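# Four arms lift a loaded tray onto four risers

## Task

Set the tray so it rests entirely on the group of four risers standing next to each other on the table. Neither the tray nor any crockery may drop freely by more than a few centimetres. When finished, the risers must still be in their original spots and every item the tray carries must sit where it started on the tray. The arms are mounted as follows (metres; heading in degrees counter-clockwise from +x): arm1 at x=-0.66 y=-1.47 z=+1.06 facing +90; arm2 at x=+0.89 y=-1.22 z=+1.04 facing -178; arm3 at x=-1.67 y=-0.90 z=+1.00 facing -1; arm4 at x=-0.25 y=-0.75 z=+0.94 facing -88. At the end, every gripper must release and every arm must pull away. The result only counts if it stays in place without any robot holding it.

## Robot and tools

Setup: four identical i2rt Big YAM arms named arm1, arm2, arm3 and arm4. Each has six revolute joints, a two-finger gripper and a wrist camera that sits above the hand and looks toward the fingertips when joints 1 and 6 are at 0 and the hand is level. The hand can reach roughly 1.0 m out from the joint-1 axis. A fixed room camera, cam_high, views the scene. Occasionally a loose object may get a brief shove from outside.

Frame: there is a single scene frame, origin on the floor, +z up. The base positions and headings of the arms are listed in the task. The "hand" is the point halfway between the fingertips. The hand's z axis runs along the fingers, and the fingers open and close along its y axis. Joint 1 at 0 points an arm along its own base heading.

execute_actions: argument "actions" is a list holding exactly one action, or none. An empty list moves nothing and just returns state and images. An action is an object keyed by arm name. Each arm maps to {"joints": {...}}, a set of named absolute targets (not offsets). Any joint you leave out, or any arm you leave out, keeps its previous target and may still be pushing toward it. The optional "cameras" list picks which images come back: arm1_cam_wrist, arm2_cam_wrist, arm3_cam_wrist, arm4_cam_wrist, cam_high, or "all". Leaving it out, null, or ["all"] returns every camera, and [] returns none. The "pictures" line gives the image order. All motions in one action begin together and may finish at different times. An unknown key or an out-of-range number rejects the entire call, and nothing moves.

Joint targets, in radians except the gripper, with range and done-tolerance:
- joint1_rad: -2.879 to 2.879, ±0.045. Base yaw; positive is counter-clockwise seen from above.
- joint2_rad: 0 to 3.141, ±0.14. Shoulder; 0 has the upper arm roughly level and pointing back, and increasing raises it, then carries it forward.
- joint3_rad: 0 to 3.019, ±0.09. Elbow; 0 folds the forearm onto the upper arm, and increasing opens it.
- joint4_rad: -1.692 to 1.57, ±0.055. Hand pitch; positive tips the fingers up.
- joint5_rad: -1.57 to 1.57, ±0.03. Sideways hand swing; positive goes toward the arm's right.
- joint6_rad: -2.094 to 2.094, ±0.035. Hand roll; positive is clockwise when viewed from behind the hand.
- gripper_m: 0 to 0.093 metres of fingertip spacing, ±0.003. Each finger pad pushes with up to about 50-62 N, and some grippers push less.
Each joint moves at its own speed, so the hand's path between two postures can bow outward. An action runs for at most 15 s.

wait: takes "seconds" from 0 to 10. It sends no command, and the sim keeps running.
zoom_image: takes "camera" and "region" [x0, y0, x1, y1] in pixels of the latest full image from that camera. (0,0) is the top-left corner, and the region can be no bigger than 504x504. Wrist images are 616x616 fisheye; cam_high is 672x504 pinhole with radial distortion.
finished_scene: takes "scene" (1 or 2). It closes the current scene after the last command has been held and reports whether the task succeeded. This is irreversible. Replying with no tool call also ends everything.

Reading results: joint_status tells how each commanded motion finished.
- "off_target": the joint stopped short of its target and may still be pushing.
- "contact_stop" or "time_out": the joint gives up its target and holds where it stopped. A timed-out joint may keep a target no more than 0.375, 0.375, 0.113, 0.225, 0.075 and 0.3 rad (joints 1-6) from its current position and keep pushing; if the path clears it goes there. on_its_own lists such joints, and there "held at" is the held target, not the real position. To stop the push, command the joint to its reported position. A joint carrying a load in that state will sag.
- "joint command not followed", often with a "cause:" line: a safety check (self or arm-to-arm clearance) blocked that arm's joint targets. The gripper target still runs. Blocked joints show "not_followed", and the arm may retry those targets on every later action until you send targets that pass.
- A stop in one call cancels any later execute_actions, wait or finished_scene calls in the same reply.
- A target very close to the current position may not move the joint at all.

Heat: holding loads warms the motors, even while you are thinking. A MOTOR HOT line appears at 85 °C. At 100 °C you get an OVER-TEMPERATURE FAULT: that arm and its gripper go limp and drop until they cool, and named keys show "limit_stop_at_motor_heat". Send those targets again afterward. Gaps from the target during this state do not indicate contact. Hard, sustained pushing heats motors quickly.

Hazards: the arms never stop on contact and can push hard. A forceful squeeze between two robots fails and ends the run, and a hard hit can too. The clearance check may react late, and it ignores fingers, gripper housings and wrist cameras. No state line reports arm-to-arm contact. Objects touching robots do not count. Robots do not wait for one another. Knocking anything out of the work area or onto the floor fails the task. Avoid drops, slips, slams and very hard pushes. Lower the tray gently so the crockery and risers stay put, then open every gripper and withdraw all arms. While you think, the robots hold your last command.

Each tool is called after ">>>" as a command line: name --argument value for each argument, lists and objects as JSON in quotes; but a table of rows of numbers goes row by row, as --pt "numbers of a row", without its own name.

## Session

>>> execute_actions --actions '[]'

Scene clock: 0.00 s.
Motor temperatures (°C, as the motors report them): arm1=[20 21 23 20 23 22] | arm2=[22 21 22 22 22 19] | arm3=[21 21 23 21 19 23] | arm4=[20 22 22 20 21 22]
arm1.joint_positions: joint1_rad=-1.269 joint2_rad=+0.548 joint3_rad=+1.384 joint4_rad=-1.472 joint5_rad=-0.027 joint6_rad=+0.158 gripper_m=+0.095
arm1.joint_status: not commanded
arm1.hand: x=-0.4871 y=-1.4103 z=+1.5866 quat_wxyz=(-0.440, +0.071, -0.888, -0.117) (m; scene frame)
arm2.joint_positions: joint1_rad=+0.669 joint2_rad=+0.572 joint3_rad=+1.450 joint4_rad=-1.334 joint5_rad=-0.127 joint6_rad=+0.059 gripper_m=+0.094
arm2.joint_status: not commanded
arm2.hand: x=+0.7478 y=-1.3727 z=+1.6219 quat_wxyz=(-0.243, -0.796, -0.299, +0.468) (m; scene frame)
arm3.joint_positions: joint1_rad=-0.536 joint2_rad=+0.540 joint3_rad=+1.463 joint4_rad=-1.413 joint5_rad=-0.219 joint6_rad=-0.306 gripper_m=+0.095
arm3.joint_status: not commanded
arm3.hand: x=-1.5089 y=-0.9545 z=+1.5716 quat_wxyz=(-0.507, -0.051, -0.850, +0.135) (m; scene frame)
arm4.joint_positions: joint1_rad=-0.880 joint2_rad=+0.631 joint3_rad=+1.357 joint4_rad=-1.451 joint5_rad=-0.126 joint6_rad=-0.386 gripper_m=+0.094
arm4.joint_status: not commanded
arm4.hand: x=-0.4024 y=-0.9153 z=+1.4374 quat_wxyz=(-0.123, -0.761, -0.502, +0.392) (m; scene frame)
pictures: arm1_cam_wrist, arm2_cam_wrist, arm3_cam_wrist, arm4_cam_wrist, cam_high
Images, in order (width x height): arm1_cam_wrist 616x616, arm2_cam_wrist 616x616, arm3_cam_wrist 616x616, arm4_cam_wrist 616x616, cam_high 672x504.

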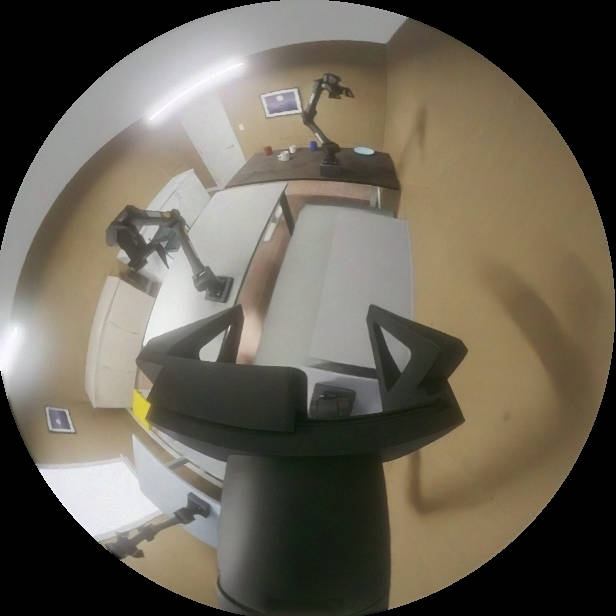

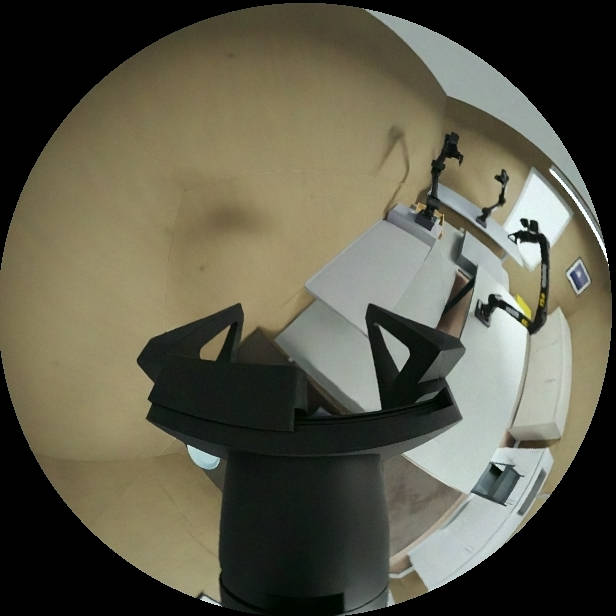

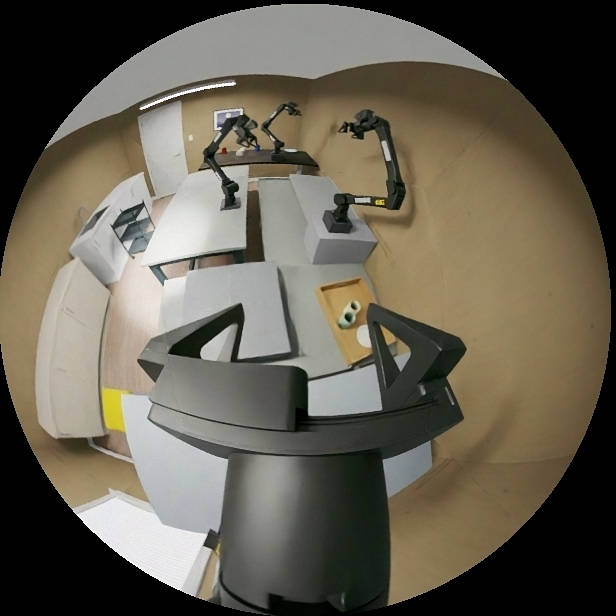

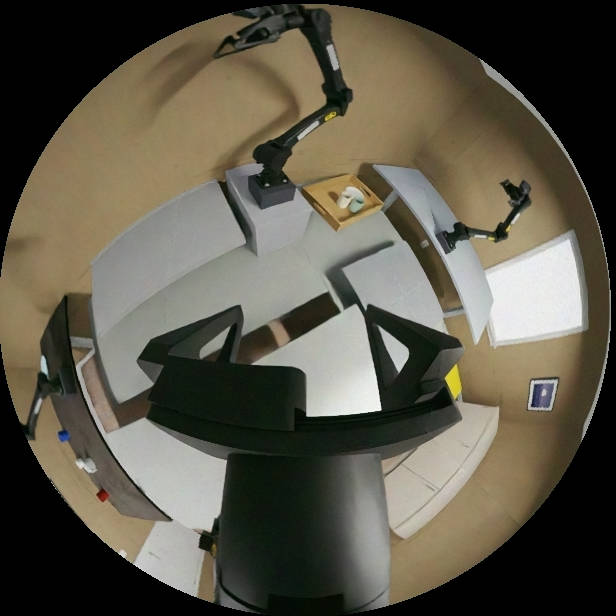

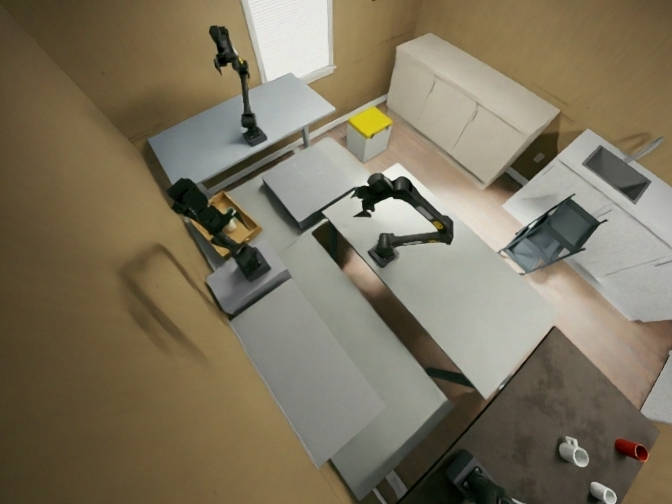

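>>> execute_actions --actions '[{"arm1":{"joints":{"joint1_rad":1.687,"joint2_rad":1.6,"joint3_rad":0.6,"joint4_rad":-0.56,"joint5_rad":0,"joint6_rad":1.687,"gripper_m":0.06}},"arm3":{"joints":{"joint1_rad":-1.131,"joint2_rad":2.24,"joint3_rad":1.82,"joint4_rad":-1.13,"joint5_rad":0,"joint6_rad":0.423,"gripper_m":0.05}},"arm4":{"joints":{"joint1_rad":0.5}}}]' --cameras '["arm1_cam_wrist","arm3_cam_wrist","cam_high"]'

Scene clock: 3.33 s.
Motor temperatures (°C, as the motors report them): arm1=[20 21 23 20 23 22] | arm2=[22 21 22 22 22 19] | arm3=[21 22 23 21 19 23] | arm4=[20 22 23 20 21 22]
arm1.joint_positions: joint1_rad=+1.684 joint2_rad=+1.598 joint3_rad=+0.609 joint4_rad=-0.566 joint5_rad=-0.001 joint6_rad=+1.677 gripper_m=+0.060
arm1.joint_status: all done
arm1.hand: x=-0.9712 y=-1.5035 z=+1.0008 quat_wxyz=(+0.001, +0.711, -0.704, -0.003) (m; scene frame)
arm2.joint_positions: joint1_rad=+0.669 joint2_rad=+0.572 joint3_rad=+1.450 joint4_rad=-1.334 joint5_rad=-0.127 joint6_rad=+0.059 gripper_m=+0.094
arm2.joint_status: not commanded
arm2.hand: x=+0.7478 y=-1.3727 z=+1.6219 quat_wxyz=(-0.243, -0.796, -0.299, +0.468) (m; scene frame)
arm3.joint_positions: joint1_rad=-1.127 joint2_rad=+2.223 joint3_rad=+1.813 joint4_rad=-1.133 joint5_rad=-0.001 joint6_rad=+0.413 gripper_m=+0.050
arm3.joint_status: all done
arm3.hand: x=-1.4043 y=-1.5051 z=+0.9972 quat_wxyz=(-0.020, -0.705, -0.708, +0.006) (m; scene frame)
arm4.joint_positions: joint1_rad=+0.494 joint2_rad=+0.631 joint3_rad=+1.357 joint4_rad=-1.451 joint5_rad=-0.126 joint6_rad=-0.386 gripper_m=+0.094
arm4.joint_status: all done
arm4.hand: x=-0.1167 y=-0.9346 z=+1.4377 quat_wxyz=(-0.346, -0.272, -0.870, +0.222) (m; scene frame)
pictures: arm1_cam_wrist, arm3_cam_wrist, cam_high
Images, in order (width x height): arm1_cam_wrist 616x616, arm3_cam_wrist 616x616, cam_high 672x504.

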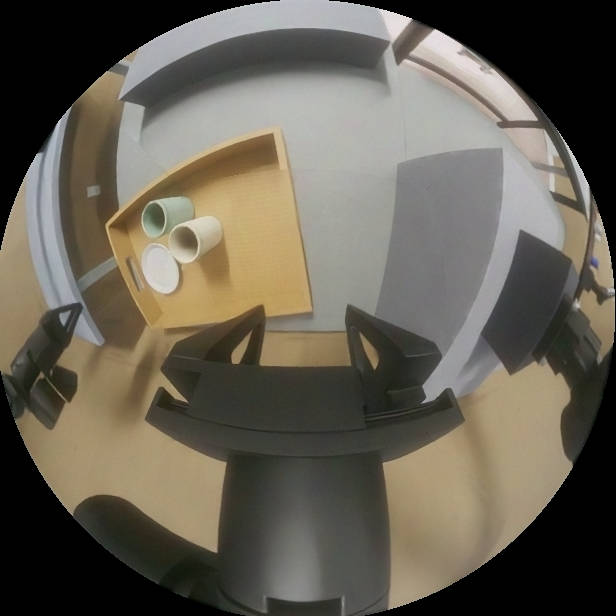

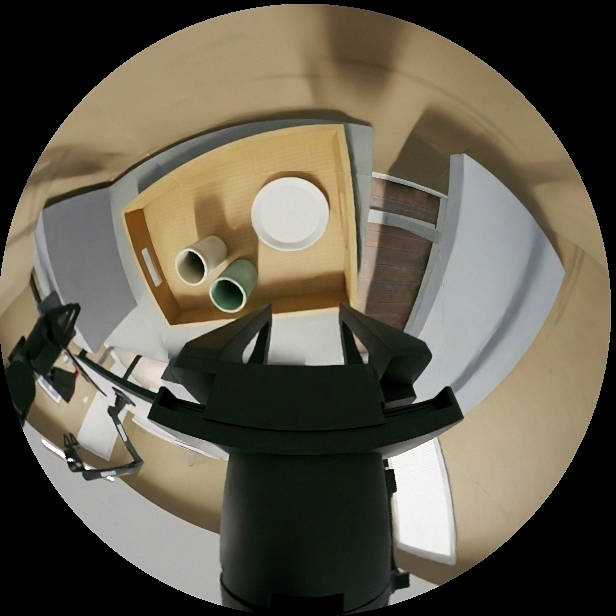

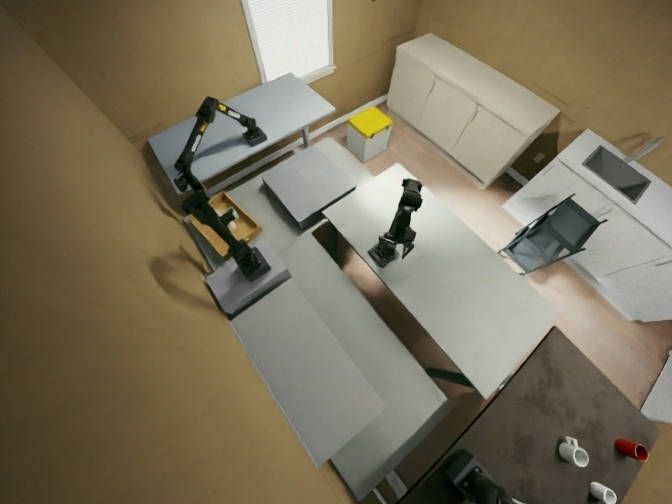

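>>> execute_actions --actions '[{"arm1":{"joints":{"joint1_rad":1.769,"joint2_rad":2.195,"joint3_rad":0.69,"joint4_rad":-0.048,"joint6_rad":1.6,"gripper_m":0.07}},"arm3":{"joints":{"joint1_rad":-1.12,"joint2_rad":2.38,"joint3_rad":1.685,"joint4_rad":-0.875,"joint6_rad":0.255}}}]' --cameras '["arm1_cam_wrist","arm3_cam_wrist"]'

Scene clock: 6.53 s.
Motor temperatures (°C, as the motors report them): arm1=[20 22 23 20 23 22] | arm2=[22 21 22 22 22 19] | arm3=[21 22 24 21 19 23] | arm4=[20 22 24 20 21 22]
arm1.joint_positions: joint1_rad=+1.768 joint2_rad=+2.200 joint3_rad=+0.685 joint4_rad=-0.061 joint5_rad=+0.000 joint6_rad=+1.610 gripper_m=+0.070
arm1.joint_status: all done
arm1.hand: x=-0.9711 y=-1.5296 z=+0.8279 quat_wxyz=(-0.007, +0.762, -0.648, +0.003) (m; scene frame)
arm2.joint_positions: joint1_rad=+0.669 joint2_rad=+0.572 joint3_rad=+1.450 joint4_rad=-1.334 joint5_rad=-0.127 joint6_rad=+0.059 gripper_m=+0.094
arm2.joint_status: not commanded
arm2.hand: x=+0.7478 y=-1.3727 z=+1.6219 quat_wxyz=(-0.243, -0.796, -0.299, +0.468) (m; scene frame)
arm3.joint_positions: joint1_rad=-1.127 joint2_rad=+2.384 joint3_rad=+1.681 joint4_rad=-0.890 joint5_rad=-0.001 joint6_rad=+0.265 gripper_m=+0.050
arm3.joint_status: all done
arm3.hand: x=-1.4169 y=-1.4762 z=+0.8532 quat_wxyz=(+0.003, -0.651, -0.759, -0.003) (m; scene frame)
arm4.joint_positions: joint1_rad=+0.494 joint2_rad=+0.631 joint3_rad=+1.357 joint4_rad=-1.451 joint5_rad=-0.126 joint6_rad=-0.386 gripper_m=+0.094
arm4.joint_status: not commanded
arm4.hand: x=-0.1167 y=-0.9346 z=+1.4377 quat_wxyz=(-0.346, -0.272, -0.870, +0.222) (m; scene frame)
pictures: arm1_cam_wrist, arm3_cam_wrist
Images, in order (width x height): arm1_cam_wrist 616x616, arm3_cam_wrist 616x616.

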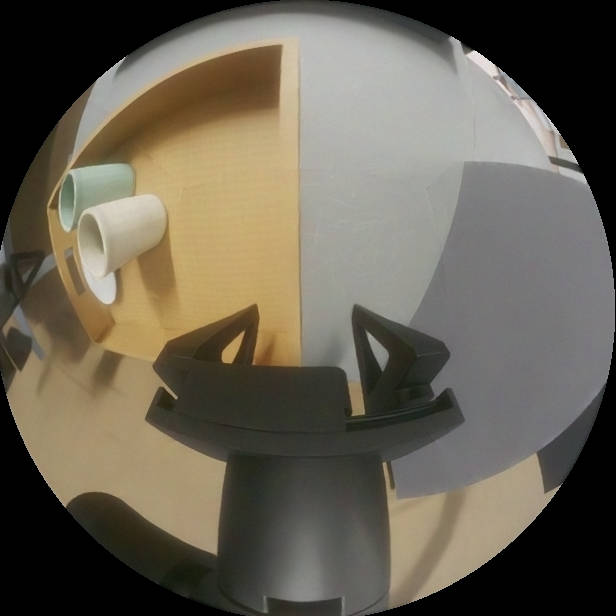

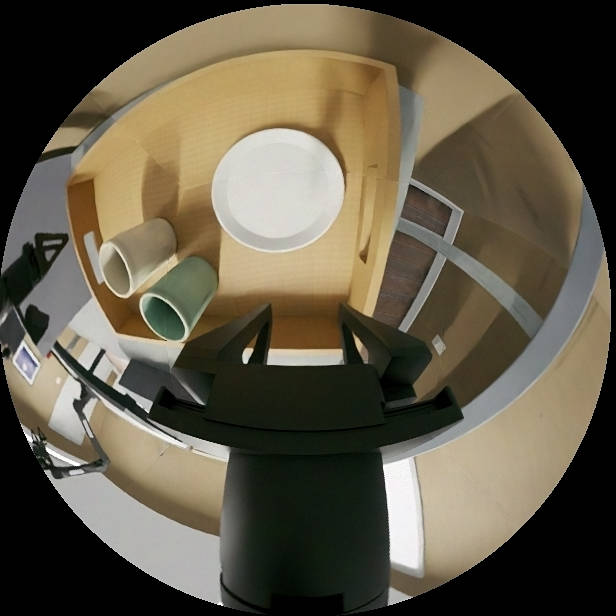

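>>> execute_actions --actions '[{"arm1":{"joints":{"joint2_rad":2.297,"joint3_rad":0.732,"joint4_rad":0.005,"gripper_m":0.085}}}]' --cameras '[]'

>>> execute_actions --actions '[{"arm1":{"joints":{"joint2_rad":2.39,"joint3_rad":0.776,"joint4_rad":0.066}}}]' --cameras '[]'

>>> execute_actions --actions '[{"arm1":{"joints":{"gripper_m":0}}}]' --cameras '["arm1_cam_wrist"]'

Scene clock: 8.13 s.
Motor temperatures (°C, as the motors report them): arm1=[20 22 23 20 23 22] | arm2=[22 21 22 22 22 19] | arm3=[21 22 24 21 19 23] | arm4=[20 22 24 20 21 22]
arm1.joint_positions: joint1_rad=+1.768 joint2_rad=+2.296 joint3_rad=+0.733 joint4_rad=-0.003 joint5_rad=+0.000 joint6_rad=+1.609 gripper_m=+0.085
arm1.joint_status: all done
arm1.hand: x=-0.9789 y=-1.5311 z=+0.7991 quat_wxyz=(-0.003, +0.762, -0.648, +0.001) (m; scene frame)
arm2.joint_positions: joint1_rad=+0.669 joint2_rad=+0.572 joint3_rad=+1.450 joint4_rad=-1.334 joint5_rad=-0.127 joint6_rad=+0.059 gripper_m=+0.094
arm2.joint_status: not commanded
arm2.hand: x=+0.7478 y=-1.3727 z=+1.6219 quat_wxyz=(-0.243, -0.796, -0.299, +0.468) (m; scene frame)
arm3.joint_positions: joint1_rad=-1.127 joint2_rad=+2.384 joint3_rad=+1.681 joint4_rad=-0.890 joint5_rad=-0.001 joint6_rad=+0.265 gripper_m=+0.050
arm3.joint_status: not commanded
arm3.hand: x=-1.4169 y=-1.4762 z=+0.8532 quat_wxyz=(+0.003, -0.651, -0.759, -0.003) (m; scene frame)
arm4.joint_positions: joint1_rad=+0.494 joint2_rad=+0.631 joint3_rad=+1.357 joint4_rad=-1.451 joint5_rad=-0.126 joint6_rad=-0.386 gripper_m=+0.094
arm4.joint_status: not commanded
arm4.hand: x=-0.1167 y=-0.9346 z=+1.4377 quat_wxyz=(-0.346, -0.272, -0.870, +0.222) (m; scene frame)
pictures: none
No camera images: the call's "cameras" was empty. Leave "cameras" out to get every camera's image.

Scene clock: 8.90 s.
Motor temperatures (°C, as the motors report them): arm1=[20 22 23 20 23 22] | arm2=[22 21 23 22 22 19] | arm3=[21 22 24 21 19 23] | arm4=[20 22 24 20 21 22]
arm1.joint_positions: joint1_rad=+1.768 joint2_rad=+2.388 joint3_rad=+0.777 joint4_rad=+0.056 joint5_rad=+0.000 joint6_rad=+1.609 gripper_m=+0.085
arm1.joint_status: all done
arm1.hand: x=-0.9833 y=-1.5319 z=+0.7706 quat_wxyz=(+0.001, +0.762, -0.648, -0.003) (m; scene frame)
arm2.joint_positions: joint1_rad=+0.669 joint2_rad=+0.572 joint3_rad=+1.450 joint4_rad=-1.334 joint5_rad=-0.127 joint6_rad=+0.059 gripper_m=+0.094
arm2.joint_status: not commanded
arm2.hand: x=+0.7478 y=-1.3727 z=+1.6219 quat_wxyz=(-0.243, -0.796, -0.299, +0.468) (m; scene frame)
arm3.joint_positions: joint1_rad=-1.127 joint2_rad=+2.384 joint3_rad=+1.681 joint4_rad=-0.890 joint5_rad=-0.001 joint6_rad=+0.265 gripper_m=+0.050
arm3.joint_status: not commanded
arm3.hand: x=-1.4169 y=-1.4762 z=+0.8532 quat_wxyz=(+0.003, -0.651, -0.759, -0.003) (m; scene frame)
arm4.joint_positions: joint1_rad=+0.494 joint2_rad=+0.631 joint3_rad=+1.357 joint4_rad=-1.451 joint5_rad=-0.126 joint6_rad=-0.386 gripper_m=+0.094
arm4.joint_status: not commanded
arm4.hand: x=-0.1167 y=-0.9346 z=+1.4377 quat_wxyz=(-0.346, -0.272, -0.870, +0.222) (m; scene frame)
pictures: none
No camera images: the call's "cameras" was empty. Leave "cameras" out to get every camera's image.

Scene clock: 9.60 s.
Motor temperatures (°C, as the motors report them): arm1=[20 22 23 20 23 22] | arm2=[22 21 23 22 22 19] | arm3=[21 22 24 21 19 23] | arm4=[20 22 24 20 21 22]
arm1.joint_positions: joint1_rad=+1.768 joint2_rad=+2.389 joint3_rad=+0.775 joint4_rad=+0.057 joint5_rad=+0.000 joint6_rad=+1.608 gripper_m=+0.011
arm1.joint_status: gripper_m off_target (ended at +0.011, target +0.000)
arm1.hand: x=-0.9823 y=-1.5317 z=+0.7704 quat_wxyz=(+0.000, +0.762, -0.647, -0.002) (m; scene frame)
arm2.joint_positions: joint1_rad=+0.669 joint2_rad=+0.572 joint3_rad=+1.450 joint4_rad=-1.334 joint5_rad=-0.127 joint6_rad=+0.059 gripper_m=+0.094
arm2.joint_status: not commanded
arm2.hand: x=+0.7478 y=-1.3727 z=+1.6219 quat_wxyz=(-0.243, -0.796, -0.299, +0.468) (m; scene frame)
arm3.joint_positions: joint1_rad=-1.127 joint2_rad=+2.384 joint3_rad=+1.681 joint4_rad=-0.890 joint5_rad=-0.001 joint6_rad=+0.265 gripper_m=+0.050
arm3.joint_status: not commanded
arm3.hand: x=-1.4169 y=-1.4762 z=+0.8532 quat_wxyz=(+0.003, -0.651, -0.759, -0.003) (m; scene frame)
arm4.joint_positions: joint1_rad=+0.494 joint2_rad=+0.631 joint3_rad=+1.357 joint4_rad=-1.451 joint5_rad=-0.126 joint6_rad=-0.386 gripper_m=+0.094
arm4.joint_status: not commanded
arm4.hand: x=-0.1167 y=-0.9346 z=+1.4377 quat_wxyz=(-0.346, -0.272, -0.870, +0.222) (m; scene frame)
pictures: arm1_cam_wrist
Images, in order (width x height): arm1_cam_wrist 616x616.

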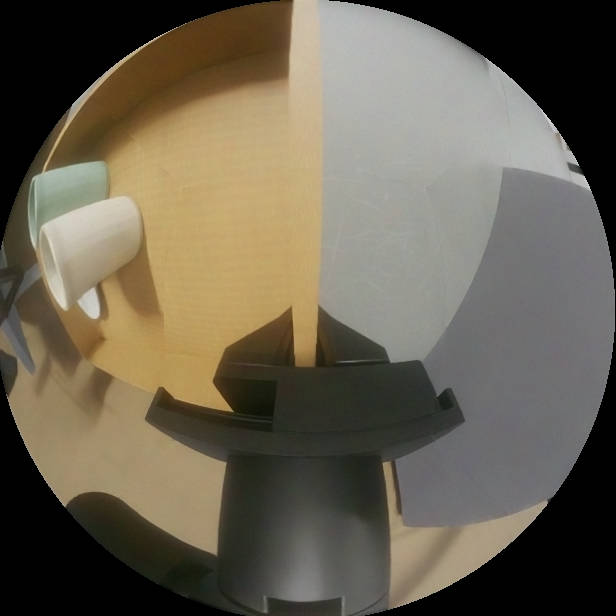

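>>> execute_actions --actions '[{"arm1":{"joints":{"joint3_rad":0.66,"joint4_rad":0.15}}}]' --cameras '[]'

>>> execute_actions --actions '[{"arm1":{"joints":{"joint2_rad":2.405,"joint3_rad":0.57,"joint4_rad":0.25}}}]' --cameras '["arm1_cam_wrist","arm3_cam_wrist"]'

Scene clock: 11.10 s.
Motor temperatures (°C, as the motors report them): arm1=[20 22 23 20 23 22] | arm2=[22 21 23 22 22 19] | arm3=[21 23 24 21 19 23] | arm4=[20 22 25 20 21 22]
arm1.joint_positions: joint1_rad=+1.768 joint2_rad=+2.398 joint3_rad=+0.700 joint4_rad=+0.145 joint5_rad=+0.001 joint6_rad=+1.597 gripper_m=+0.012
arm1.joint_status: all done
arm1.hand: x=-0.9542 y=-1.5258 z=+0.7707 quat_wxyz=(+0.002, +0.766, -0.643, -0.004) (m; scene frame)
arm2.joint_positions: joint1_rad=+0.669 joint2_rad=+0.572 joint3_rad=+1.450 joint4_rad=-1.334 joint5_rad=-0.127 joint6_rad=+0.059 gripper_m=+0.094
arm2.joint_status: not commanded
arm2.hand: x=+0.7478 y=-1.3727 z=+1.6219 quat_wxyz=(-0.243, -0.796, -0.299, +0.468) (m; scene frame)
arm3.joint_positions: joint1_rad=-1.127 joint2_rad=+2.384 joint3_rad=+1.681 joint4_rad=-0.890 joint5_rad=-0.001 joint6_rad=+0.265 gripper_m=+0.050
arm3.joint_status: not commanded
arm3.hand: x=-1.4169 y=-1.4762 z=+0.8532 quat_wxyz=(+0.003, -0.651, -0.759, -0.003) (m; scene frame)
arm4.joint_positions: joint1_rad=+0.494 joint2_rad=+0.631 joint3_rad=+1.357 joint4_rad=-1.451 joint5_rad=-0.126 joint6_rad=-0.386 gripper_m=+0.094
arm4.joint_status: not commanded
arm4.hand: x=-0.1167 y=-0.9346 z=+1.4377 quat_wxyz=(-0.346, -0.272, -0.870, +0.222) (m; scene frame)
pictures: none
No camera images: the call's "cameras" was empty. Leave "cameras" out to get every camera's image.

Scene clock: 11.97 s.
Motor temperatures (°C, as the motors report them): arm1=[20 22 23 20 23 22] | arm2=[22 21 23 22 22 19] | arm3=[21 23 24 21 19 23] | arm4=[20 22 25 20 21 22]
arm1.joint_positions: joint1_rad=+1.768 joint2_rad=+2.421 joint3_rad=+0.613 joint4_rad=+0.244 joint5_rad=+0.000 joint6_rad=+1.587 gripper_m=+0.012
arm1.joint_status: all done
arm1.hand: x=-0.9154 y=-1.5180 z=+0.7710 quat_wxyz=(-0.003, +0.769, -0.639, -0.001) (m; scene frame)
arm2.joint_positions: joint1_rad=+0.669 joint2_rad=+0.572 joint3_rad=+1.450 joint4_rad=-1.334 joint5_rad=-0.127 joint6_rad=+0.059 gripper_m=+0.094
arm2.joint_status: not commanded
arm2.hand: x=+0.7478 y=-1.3727 z=+1.6219 quat_wxyz=(-0.243, -0.796, -0.299, +0.468) (m; scene frame)
arm3.joint_positions: joint1_rad=-1.127 joint2_rad=+2.384 joint3_rad=+1.681 joint4_rad=-0.890 joint5_rad=-0.001 joint6_rad=+0.265 gripper_m=+0.050
arm3.joint_status: not commanded
arm3.hand: x=-1.4169 y=-1.4762 z=+0.8532 quat_wxyz=(+0.003, -0.651, -0.759, -0.003) (m; scene frame)
arm4.joint_positions: joint1_rad=+0.494 joint2_rad=+0.631 joint3_rad=+1.357 joint4_rad=-1.451 joint5_rad=-0.126 joint6_rad=-0.386 gripper_m=+0.094
arm4.joint_status: not commanded
arm4.hand: x=-0.1167 y=-0.9346 z=+1.4377 quat_wxyz=(-0.346, -0.272, -0.870, +0.222) (m; scene frame)
pictures: arm1_cam_wrist, arm3_cam_wrist
Images, in order (width x height): arm1_cam_wrist 616x616, arm3_cam_wrist 616x616.

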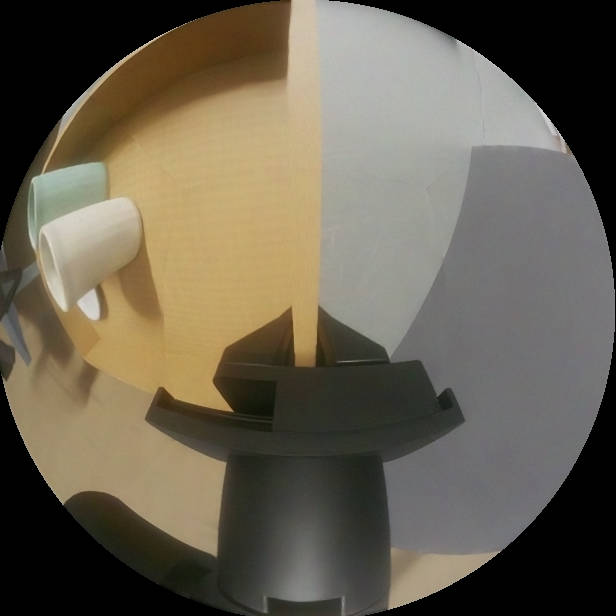

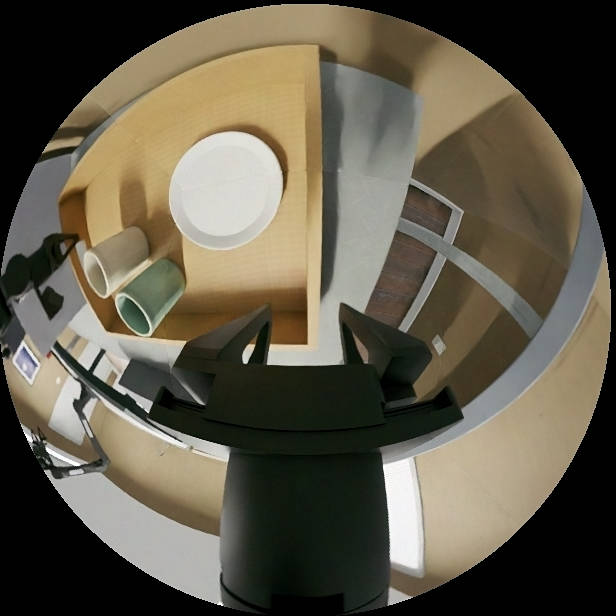

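>>> execute_actions --actions '[{"arm1":{"joints":{"joint3_rad":0.605,"joint6_rad":1.585}},"arm3":{"joints":{"joint1_rad":-1.156,"joint2_rad":2.565,"joint3_rad":1.795,"joint4_rad":-0.77,"joint6_rad":0.198,"gripper_m":0.075}}}]' --cameras '["arm3_cam_wrist"]'

Scene clock: 13.73 s.
Motor temperatures (°C, as the motors report them): arm1=[20 22 23 20 23 22] | arm2=[22 21 23 22 22 19] | arm3=[21 23 24 21 19 23] | arm4=[20 22 25 20 21 22]
arm1.joint_positions: joint1_rad=+1.768 joint2_rad=+2.421 joint3_rad=+0.613 joint4_rad=+0.244 joint5_rad=+0.000 joint6_rad=+1.585 gripper_m=+0.012
arm1.joint_status: all done
arm1.hand: x=-0.9154 y=-1.5180 z=+0.7710 quat_wxyz=(-0.003, +0.770, -0.638, -0.001) (m; scene frame)
arm2.joint_positions: joint1_rad=+0.669 joint2_rad=+0.572 joint3_rad=+1.450 joint4_rad=-1.334 joint5_rad=-0.127 joint6_rad=+0.059 gripper_m=+0.094
arm2.joint_status: not commanded
arm2.hand: x=+0.7478 y=-1.3727 z=+1.6219 quat_wxyz=(-0.243, -0.796, -0.299, +0.468) (m; scene frame)
arm3.joint_positions: joint1_rad=-1.149 joint2_rad=+2.556 joint3_rad=+1.774 joint4_rad=-0.780 joint5_rad=-0.001 joint6_rad=+0.208 gripper_m=+0.075
arm3.joint_status: all done
arm3.hand: x=-1.4215 y=-1.5000 z=+0.7732 quat_wxyz=(-0.011, -0.638, -0.770, +0.004) (m; scene frame)
arm4.joint_positions: joint1_rad=+0.494 joint2_rad=+0.631 joint3_rad=+1.357 joint4_rad=-1.451 joint5_rad=-0.126 joint6_rad=-0.386 gripper_m=+0.094
arm4.joint_status: not commanded
arm4.hand: x=-0.1167 y=-0.9346 z=+1.4377 quat_wxyz=(-0.346, -0.272, -0.870, +0.222) (m; scene frame)
pictures: arm3_cam_wrist
Images, in order (width x height): arm3_cam_wrist 616x616.

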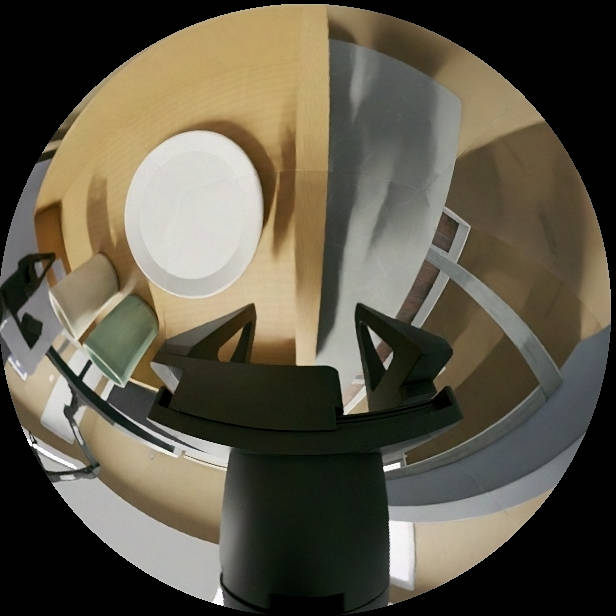

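>>> execute_actions --actions '[{"arm3":{"joints":{"gripper_m":0}}}]' --cameras '[]'

>>> execute_actions --actions '[{"arm1":{"joints":{"joint2_rad":2.29,"joint3_rad":0.548,"joint4_rad":0.208}},"arm3":{"joints":{"joint1_rad":-1.15,"joint2_rad":2.42,"joint3_rad":1.81,"joint4_rad":-0.82,"joint6_rad":0.21}}}]' --cameras '["arm3_cam_wrist"]'

Scene clock: 17.00 s.
Motor temperatures (°C, as the motors report them): arm1=[20 22 23 20 23 22] | arm2=[22 21 23 22 22 19] | arm3=[21 23 25 21 19 23] | arm4=[20 22 25 20 21 22]
arm1.joint_positions: joint1_rad=+1.768 joint2_rad=+2.421 joint3_rad=+0.613 joint4_rad=+0.244 joint5_rad=+0.000 joint6_rad=+1.584 gripper_m=+0.012
arm1.joint_status: not commanded
arm1.hand: x=-0.9154 y=-1.5180 z=+0.7710 quat_wxyz=(-0.003, +0.770, -0.638, -0.001) (m; scene frame)
arm2.joint_positions: joint1_rad=+0.669 joint2_rad=+0.572 joint3_rad=+1.450 joint4_rad=-1.334 joint5_rad=-0.127 joint6_rad=+0.059 gripper_m=+0.094
arm2.joint_status: not commanded
arm2.hand: x=+0.7478 y=-1.3727 z=+1.6219 quat_wxyz=(-0.243, -0.796, -0.299, +0.468) (m; scene frame)
arm3.joint_positions: joint1_rad=-1.149 joint2_rad=+2.556 joint3_rad=+1.774 joint4_rad=-0.779 joint5_rad=-0.002 joint6_rad=+0.217 gripper_m=+0.011
arm3.joint_status: gripper_m off_target (ended at +0.011, target +0.000)
arm3.hand: x=-1.4217 y=-1.5002 z=+0.7732 quat_wxyz=(-0.012, -0.641, -0.767, +0.004) (m; scene frame)
arm4.joint_positions: joint1_rad=+0.494 joint2_rad=+0.631 joint3_rad=+1.357 joint4_rad=-1.451 joint5_rad=-0.126 joint6_rad=-0.386 gripper_m=+0.094
arm4.joint_status: not commanded
arm4.hand: x=-0.1167 y=-0.9346 z=+1.4377 quat_wxyz=(-0.346, -0.272, -0.870, +0.222) (m; scene frame)
pictures: none
No camera images: the call's "cameras" was empty. Leave "cameras" out to get every camera's image.

Scene clock: 18.00 s.
Motor temperatures (°C, as the motors report them): arm1=[20 22 23 20 23 22] | arm2=[22 21 23 22 22 19] | arm3=[21 23 25 21 19 23] | arm4=[20 22 25 20 21 22]
arm1.joint_positions: joint1_rad=+1.768 joint2_rad=+2.346 joint3_rad=+0.577 joint4_rad=+0.208 joint5_rad=-0.009 joint6_rad=+1.579 gripper_m=+0.012
arm1.joint_status: all done
arm1.hand: x=-0.9143 y=-1.5194 z=+0.7919 quat_wxyz=(+0.001, +0.772, -0.636, +0.002) (m; scene frame)
arm2.joint_positions: joint1_rad=+0.669 joint2_rad=+0.572 joint3_rad=+1.450 joint4_rad=-1.334 joint5_rad=-0.127 joint6_rad=+0.059 gripper_m=+0.094
arm2.joint_status: not commanded
arm2.hand: x=+0.7478 y=-1.3727 z=+1.6219 quat_wxyz=(-0.243, -0.796, -0.299, +0.468) (m; scene frame)
arm3.joint_positions: joint1_rad=-1.149 joint2_rad=+2.520 joint3_rad=+1.774 joint4_rad=-0.803 joint5_rad=+0.001 joint6_rad=+0.220 gripper_m=+0.011
arm3.joint_status: all done
arm3.hand: x=-1.4196 y=-1.5063 z=+0.7958 quat_wxyz=(-0.016, -0.642, -0.766, +0.008) (m; scene frame)
arm4.joint_positions: joint1_rad=+0.494 joint2_rad=+0.631 joint3_rad=+1.357 joint4_rad=-1.451 joint5_rad=-0.126 joint6_rad=-0.386 gripper_m=+0.094
arm4.joint_status: not commanded
arm4.hand: x=-0.1167 y=-0.9346 z=+1.4377 quat_wxyz=(-0.346, -0.272, -0.870, +0.222) (m; scene frame)
pictures: arm3_cam_wrist
Images, in order (width x height): arm3_cam_wrist 616x616.

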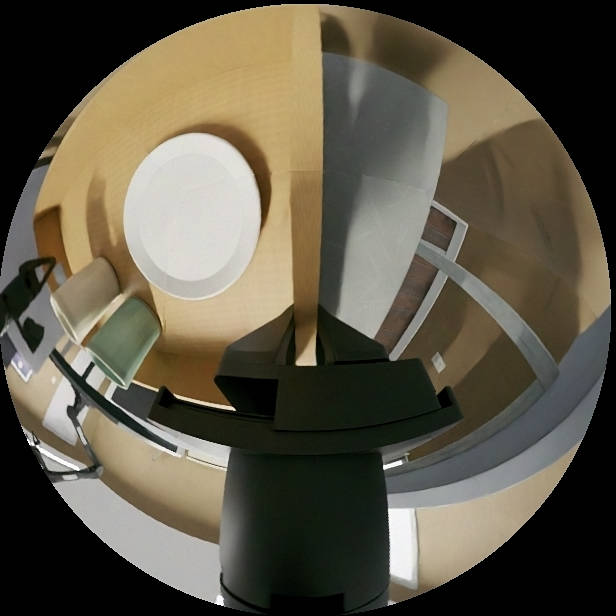

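Use arm3 q6 +0.015.

>>> execute_actions --actions '[{"arm1":{"joints":{"joint1_rad":1.662,"joint2_rad":2.145,"joint3_rad":0.474,"joint4_rad":0.132,"joint6_rad":1.497}},"arm3":{"joints":{"joint1_rad":-1.11,"joint2_rad":2.282,"joint3_rad":1.622,"joint4_rad":-0.795,"joint6_rad":0.288}}}]' --cameras '[]'

>>> execute_actions --actions '[{"arm1":{"joints":{"joint1_rad":1.5,"joint2_rad":1.955,"joint3_rad":0.412,"joint4_rad":0.01,"joint6_rad":1.375}},"arm3":{"joints":{"joint1_rad":-1.046,"joint2_rad":2.116,"joint3_rad":1.43,"joint4_rad":-0.77,"joint6_rad":0.394}}}]' --cameras '[]'

>>> execute_actions --actions '[{"arm1":{"joints":{"joint1_rad":1.293,"joint2_rad":1.748,"joint3_rad":0.415,"joint4_rad":-0.186,"joint6_rad":1.208}},"arm3":{"joints":{"joint1_rad":-0.966,"joint2_rad":1.935,"joint3_rad":1.242,"joint4_rad":-0.772,"joint6_rad":0.515}}}]' --cameras '["arm1_cam_wrist","arm3_cam_wrist"]'

Scene clock: 19.90 s.
Motor temperatures (°C, as the motors report them): arm1=[20 22 23 20 23 22] | arm2=[22 21 23 22 22 19] | arm3=[21 24 25 21 19 23] | arm4=[20 22 26 20 21 22]
arm1.joint_positions: joint1_rad=+1.662 joint2_rad=+2.187 joint3_rad=+0.485 joint4_rad=+0.139 joint5_rad=-0.006 joint6_rad=+1.495 gripper_m=+0.012
arm1.joint_status: all done
arm1.hand: x=-0.9045 y=-1.4902 z=+0.8348 quat_wxyz=(-0.001, +0.764, -0.645, +0.001) (m; scene frame)
arm2.joint_positions: joint1_rad=+0.669 joint2_rad=+0.572 joint3_rad=+1.450 joint4_rad=-1.334 joint5_rad=-0.127 joint6_rad=+0.059 gripper_m=+0.094
arm2.joint_status: not commanded
arm2.hand: x=+0.7478 y=-1.3727 z=+1.6219 quat_wxyz=(-0.243, -0.796, -0.299, +0.468) (m; scene frame)
arm3.joint_positions: joint1_rad=-1.108 joint2_rad=+2.367 joint3_rad=+1.604 joint4_rad=-0.791 joint5_rad=-0.001 joint6_rad=+0.287 gripper_m=+0.011
arm3.joint_status: all done
arm3.hand: x=-1.4098 y=-1.4631 z=+0.8416 quat_wxyz=(-0.015, -0.652, -0.758, +0.005) (m; scene frame)
arm4.joint_positions: joint1_rad=+0.494 joint2_rad=+0.631 joint3_rad=+1.357 joint4_rad=-1.451 joint5_rad=-0.126 joint6_rad=-0.386 gripper_m=+0.094
arm4.joint_status: not commanded
arm4.hand: x=-0.1167 y=-0.9346 z=+1.4377 quat_wxyz=(-0.346, -0.272, -0.870, +0.222) (m; scene frame)
pictures: none
No camera images: the call's "cameras" was empty. Leave "cameras" out to get every camera's image.

Scene clock: 21.00 s.
Motor temperatures (°C, as the motors report them): arm1=[20 22 23 20 23 22] | arm2=[22 21 23 22 22 19] | arm3=[21 24 25 21 19 23] | arm4=[20 22 26 20 21 22]
arm1.joint_positions: joint1_rad=+1.498 joint2_rad=+1.994 joint3_rad=+0.413 joint4_rad=+0.017 joint5_rad=-0.010 joint6_rad=+1.375 gripper_m=+0.012
arm1.joint_status: all done
arm1.hand: x=-0.8947 y=-1.4515 z=+0.8796 quat_wxyz=(+0.001, +0.750, -0.661, +0.002) (m; scene frame)
arm2.joint_positions: joint1_rad=+0.669 joint2_rad=+0.572 joint3_rad=+1.450 joint4_rad=-1.334 joint5_rad=-0.127 joint6_rad=+0.059 gripper_m=+0.094
arm2.joint_status: not commanded
arm2.hand: x=+0.7478 y=-1.3727 z=+1.6219 quat_wxyz=(-0.243, -0.796, -0.299, +0.468) (m; scene frame)
arm3.joint_positions: joint1_rad=-1.042 joint2_rad=+2.195 joint3_rad=+1.408 joint4_rad=-0.765 joint5_rad=+0.001 joint6_rad=+0.396 gripper_m=+0.011
arm3.joint_status: all done
arm3.hand: x=-1.3965 y=-1.4023 z=+0.8856 quat_wxyz=(-0.016, -0.668, -0.744, +0.006) (m; scene frame)
arm4.joint_positions: joint1_rad=+0.494 joint2_rad=+0.631 joint3_rad=+1.357 joint4_rad=-1.451 joint5_rad=-0.126 joint6_rad=-0.386 gripper_m=+0.094
arm4.joint_status: not commanded
arm4.hand: x=-0.1167 y=-0.9346 z=+1.4377 quat_wxyz=(-0.346, -0.272, -0.870, +0.222) (m; scene frame)
pictures: none
No camera images: the call's "cameras" was empty. Leave "cameras" out to get every camera's image.

Scene clock: 22.10 s.
Motor temperatures (°C, as the motors report them): arm1=[20 22 23 20 23 22] | arm2=[22 21 23 22 22 19] | arm3=[21 24 25 21 19 23] | arm4=[20 22 26 20 21 22]
arm1.joint_positions: joint1_rad=+1.294 joint2_rad=+1.788 joint3_rad=+0.408 joint4_rad=-0.179 joint5_rad=-0.009 joint6_rad=+1.211 gripper_m=+0.012
arm1.joint_status: all done
arm1.hand: x=-0.8951 y=-1.4017 z=+0.9247 quat_wxyz=(+0.002, +0.737, -0.676, -0.002) (m; scene frame)
arm2.joint_positions: joint1_rad=+0.669 joint2_rad=+0.572 joint3_rad=+1.450 joint4_rad=-1.334 joint5_rad=-0.127 joint6_rad=+0.059 gripper_m=+0.094
arm2.joint_status: not commanded
arm2.hand: x=+0.7478 y=-1.3727 z=+1.6219 quat_wxyz=(-0.243, -0.796, -0.299, +0.468) (m; scene frame)
arm3.joint_positions: joint1_rad=-0.966 joint2_rad=+2.004 joint3_rad=+1.215 joint4_rad=-0.771 joint5_rad=+0.001 joint6_rad=+0.513 gripper_m=+0.011
arm3.joint_status: all done
arm3.hand: x=-1.3918 y=-1.3307 z=+0.9317 quat_wxyz=(-0.012, -0.683, -0.730, +0.003) (m; scene frame)
arm4.joint_positions: joint1_rad=+0.494 joint2_rad=+0.631 joint3_rad=+1.357 joint4_rad=-1.451 joint5_rad=-0.126 joint6_rad=-0.386 gripper_m=+0.094
arm4.joint_status: not commanded
arm4.hand: x=-0.1167 y=-0.9346 z=+1.4377 quat_wxyz=(-0.346, -0.272, -0.870, +0.222) (m; scene frame)
pictures: arm1_cam_wrist, arm3_cam_wrist
Images, in order (width x height): arm1_cam_wrist 616x616, arm3_cam_wrist 616x616.

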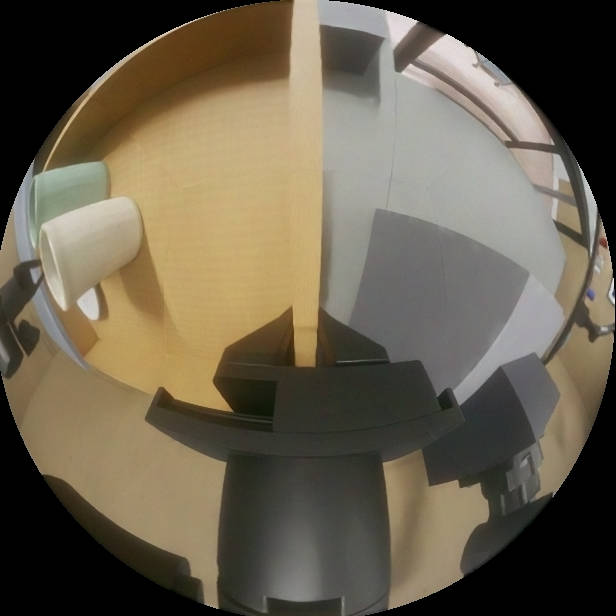

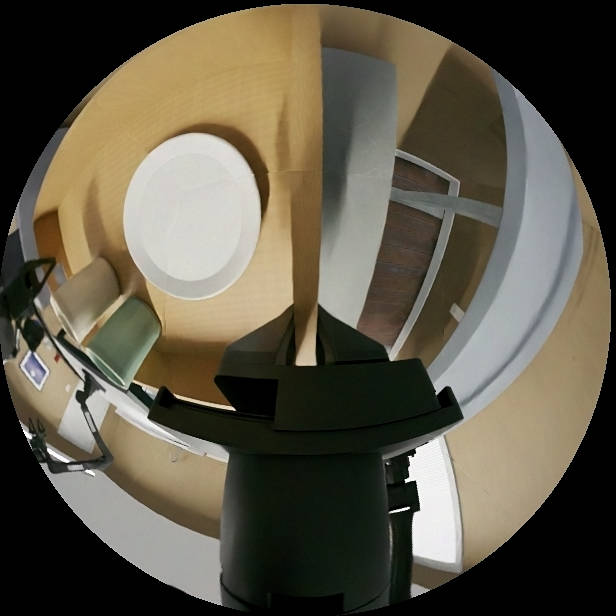

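>>> execute_actions --actions '[{"arm1":{"joints":{"joint1_rad":1.003,"joint2_rad":1.742,"joint3_rad":0.512,"joint4_rad":-0.283,"joint6_rad":0.958}},"arm3":{"joints":{"joint1_rad":-0.825,"joint2_rad":1.808,"joint3_rad":1.008,"joint4_rad":-0.68,"joint6_rad":0.7}}}]' --cameras '[]'

>>> execute_actions --actions '[{"arm1":{"joints":{"joint1_rad":0.782,"joint2_rad":1.793,"joint3_rad":0.645,"joint4_rad":-0.363,"joint6_rad":0.776}},"arm3":{"joints":{"joint1_rad":-0.633,"joint2_rad":1.708,"joint3_rad":0.823,"joint4_rad":-0.608,"joint6_rad":0.934}}}]' --cameras '[]'

>>> execute_actions --actions '[{"arm1":{"joints":{"joint1_rad":0.607,"joint2_rad":1.872,"joint3_rad":0.842,"joint4_rad":-0.47,"joint6_rad":0.601}},"arm3":{"joints":{"joint1_rad":-0.41,"joint2_rad":1.64,"joint3_rad":0.706,"joint4_rad":-0.566,"joint6_rad":1.158}}}]' --cameras '["arm1_cam_wrist","arm3_cam_wrist"]'

Scene clock: 25.43 s.
Motor temperatures (°C, as the motors report them): arm1=[20 22 23 20 23 22] | arm2=[22 21 23 22 22 19] | arm3=[21 24 25 21 19 23] | arm4=[20 22 26 20 21 22]
arm1.joint_positions: joint1_rad=+1.003 joint2_rad=+1.788 joint3_rad=+0.488 joint4_rad=-0.272 joint5_rad=-0.008 joint6_rad=+0.962 gripper_m=+0.012
arm1.joint_status: all done
arm1.hand: x=-0.8887 y=-1.3225 z=+0.9321 quat_wxyz=(-0.001, +0.723, -0.691, +0.003) (m; scene frame)
arm2.joint_positions: joint1_rad=+0.669 joint2_rad=+0.572 joint3_rad=+1.450 joint4_rad=-1.334 joint5_rad=-0.127 joint6_rad=+0.059 gripper_m=+0.094
arm2.joint_status: not commanded
arm2.hand: x=+0.7478 y=-1.3727 z=+1.6219 quat_wxyz=(-0.243, -0.796, -0.299, +0.468) (m; scene frame)
arm3.joint_positions: joint1_rad=-0.817 joint2_rad=+1.877 joint3_rad=+0.986 joint4_rad=-0.680 joint5_rad=-0.003 joint6_rad=+0.707 gripper_m=+0.011
arm3.joint_status: all done
arm3.hand: x=-1.3790 y=-1.2289 z=+0.9300 quat_wxyz=(-0.007, -0.700, -0.715, +0.000) (m; scene frame)
arm4.joint_positions: joint1_rad=+0.494 joint2_rad=+0.631 joint3_rad=+1.357 joint4_rad=-1.451 joint5_rad=-0.126 joint6_rad=-0.386 gripper_m=+0.094
arm4.joint_status: not commanded
arm4.hand: x=-0.1167 y=-0.9346 z=+1.4377 quat_wxyz=(-0.346, -0.272, -0.870, +0.222) (m; scene frame)
pictures: none
No camera images: the call's "cameras" was empty. Leave "cameras" out to get every camera's image.

Scene clock: 26.53 s.
Motor temperatures (°C, as the motors report them): arm1=[20 22 23 20 23 22] | arm2=[22 21 23 22 22 19] | arm3=[21 24 25 21 19 23] | arm4=[20 22 26 20 21 22]
arm1.joint_positions: joint1_rad=+0.777 joint2_rad=+1.832 joint3_rad=+0.620 joint4_rad=-0.357 joint5_rad=-0.010 joint6_rad=+0.769 gripper_m=+0.012
arm1.joint_status: all done
arm1.hand: x=-0.8848 y=-1.2405 z=+0.9361 quat_wxyz=(+0.000, +0.711, -0.703, +0.000) (m; scene frame)
arm2.joint_positions: joint1_rad=+0.669 joint2_rad=+0.572 joint3_rad=+1.450 joint4_rad=-1.334 joint5_rad=-0.127 joint6_rad=+0.059 gripper_m=+0.094
arm2.joint_status: not commanded
arm2.hand: x=+0.7478 y=-1.3727 z=+1.6219 quat_wxyz=(-0.243, -0.796, -0.299, +0.468) (m; scene frame)
arm3.joint_positions: joint1_rad=-0.622 joint2_rad=+1.765 joint3_rad=+0.803 joint4_rad=-0.605 joint5_rad=-0.002 joint6_rad=+0.933 gripper_m=+0.011
arm3.joint_status: all done
arm3.hand: x=-1.3688 y=-1.1297 z=+0.9307 quat_wxyz=(-0.009, -0.711, -0.704, +0.000) (m; scene frame)
arm4.joint_positions: joint1_rad=+0.494 joint2_rad=+0.631 joint3_rad=+1.357 joint4_rad=-1.451 joint5_rad=-0.126 joint6_rad=-0.386 gripper_m=+0.094
arm4.joint_status: not commanded
arm4.hand: x=-0.1167 y=-0.9346 z=+1.4377 quat_wxyz=(-0.346, -0.272, -0.870, +0.222) (m; scene frame)
pictures: none
No camera images: the call's "cameras" was empty. Leave "cameras" out to get every camera's image.

Scene clock: 27.57 s.
Motor temperatures (°C, as the motors report them): arm1=[20 22 23 20 23 22] | arm2=[22 21 24 22 22 19] | arm3=[21 24 25 21 19 23] | arm4=[20 22 26 20 21 22]
arm1.joint_positions: joint1_rad=+0.603 joint2_rad=+1.918 joint3_rad=+0.810 joint4_rad=-0.465 joint5_rad=-0.011 joint6_rad=+0.590 gripper_m=+0.012
arm1.joint_status: all done
arm1.hand: x=-0.8792 y=-1.1520 z=+0.9373 quat_wxyz=(+0.000, +0.713, -0.701, +0.001) (m; scene frame)
arm2.joint_positions: joint1_rad=+0.669 joint2_rad=+0.572 joint3_rad=+1.450 joint4_rad=-1.334 joint5_rad=-0.127 joint6_rad=+0.059 gripper_m=+0.094
arm2.joint_status: not commanded
arm2.hand: x=+0.7478 y=-1.3727 z=+1.6219 quat_wxyz=(-0.243, -0.796, -0.299, +0.468) (m; scene frame)
arm3.joint_positions: joint1_rad=-0.400 joint2_rad=+1.689 joint3_rad=+0.689 joint4_rad=-0.560 joint5_rad=+0.001 joint6_rad=+1.151 gripper_m=+0.011
arm3.joint_status: all done
arm3.hand: x=-1.3603 y=-1.0420 z=+0.9310 quat_wxyz=(-0.012, -0.709, -0.705, +0.000) (m; scene frame)
arm4.joint_positions: joint1_rad=+0.494 joint2_rad=+0.631 joint3_rad=+1.357 joint4_rad=-1.451 joint5_rad=-0.126 joint6_rad=-0.386 gripper_m=+0.094
arm4.joint_status: not commanded
arm4.hand: x=-0.1167 y=-0.9346 z=+1.4377 quat_wxyz=(-0.346, -0.272, -0.870, +0.222) (m; scene frame)
pictures: arm1_cam_wrist, arm3_cam_wrist
Images, in order (width x height): arm1_cam_wrist 616x616, arm3_cam_wrist 616x616.

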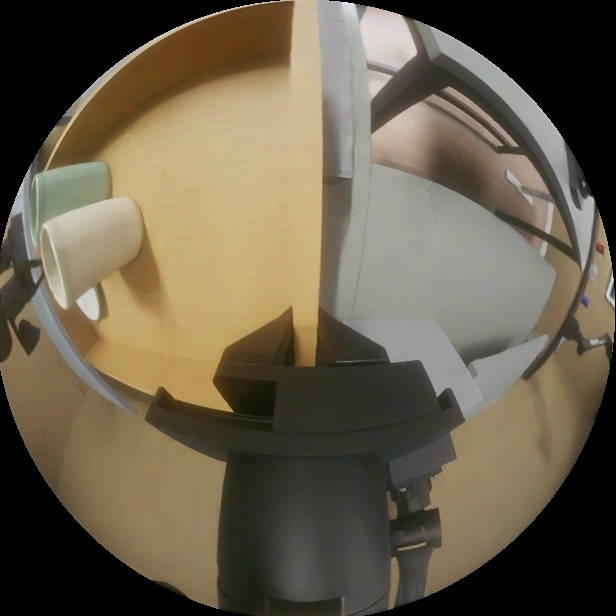

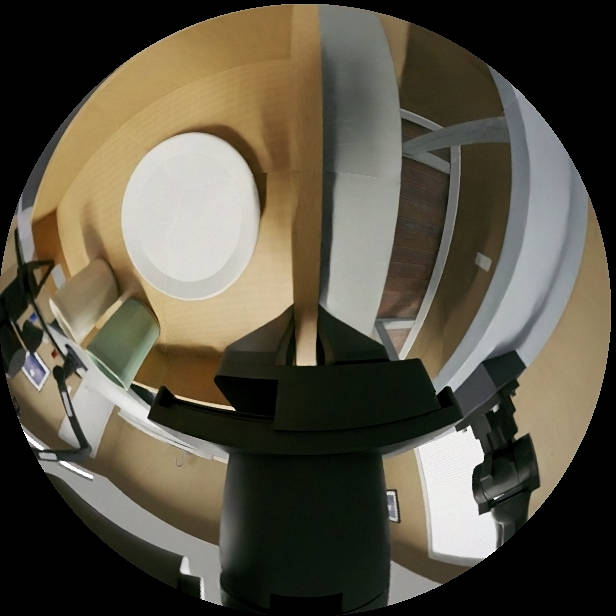

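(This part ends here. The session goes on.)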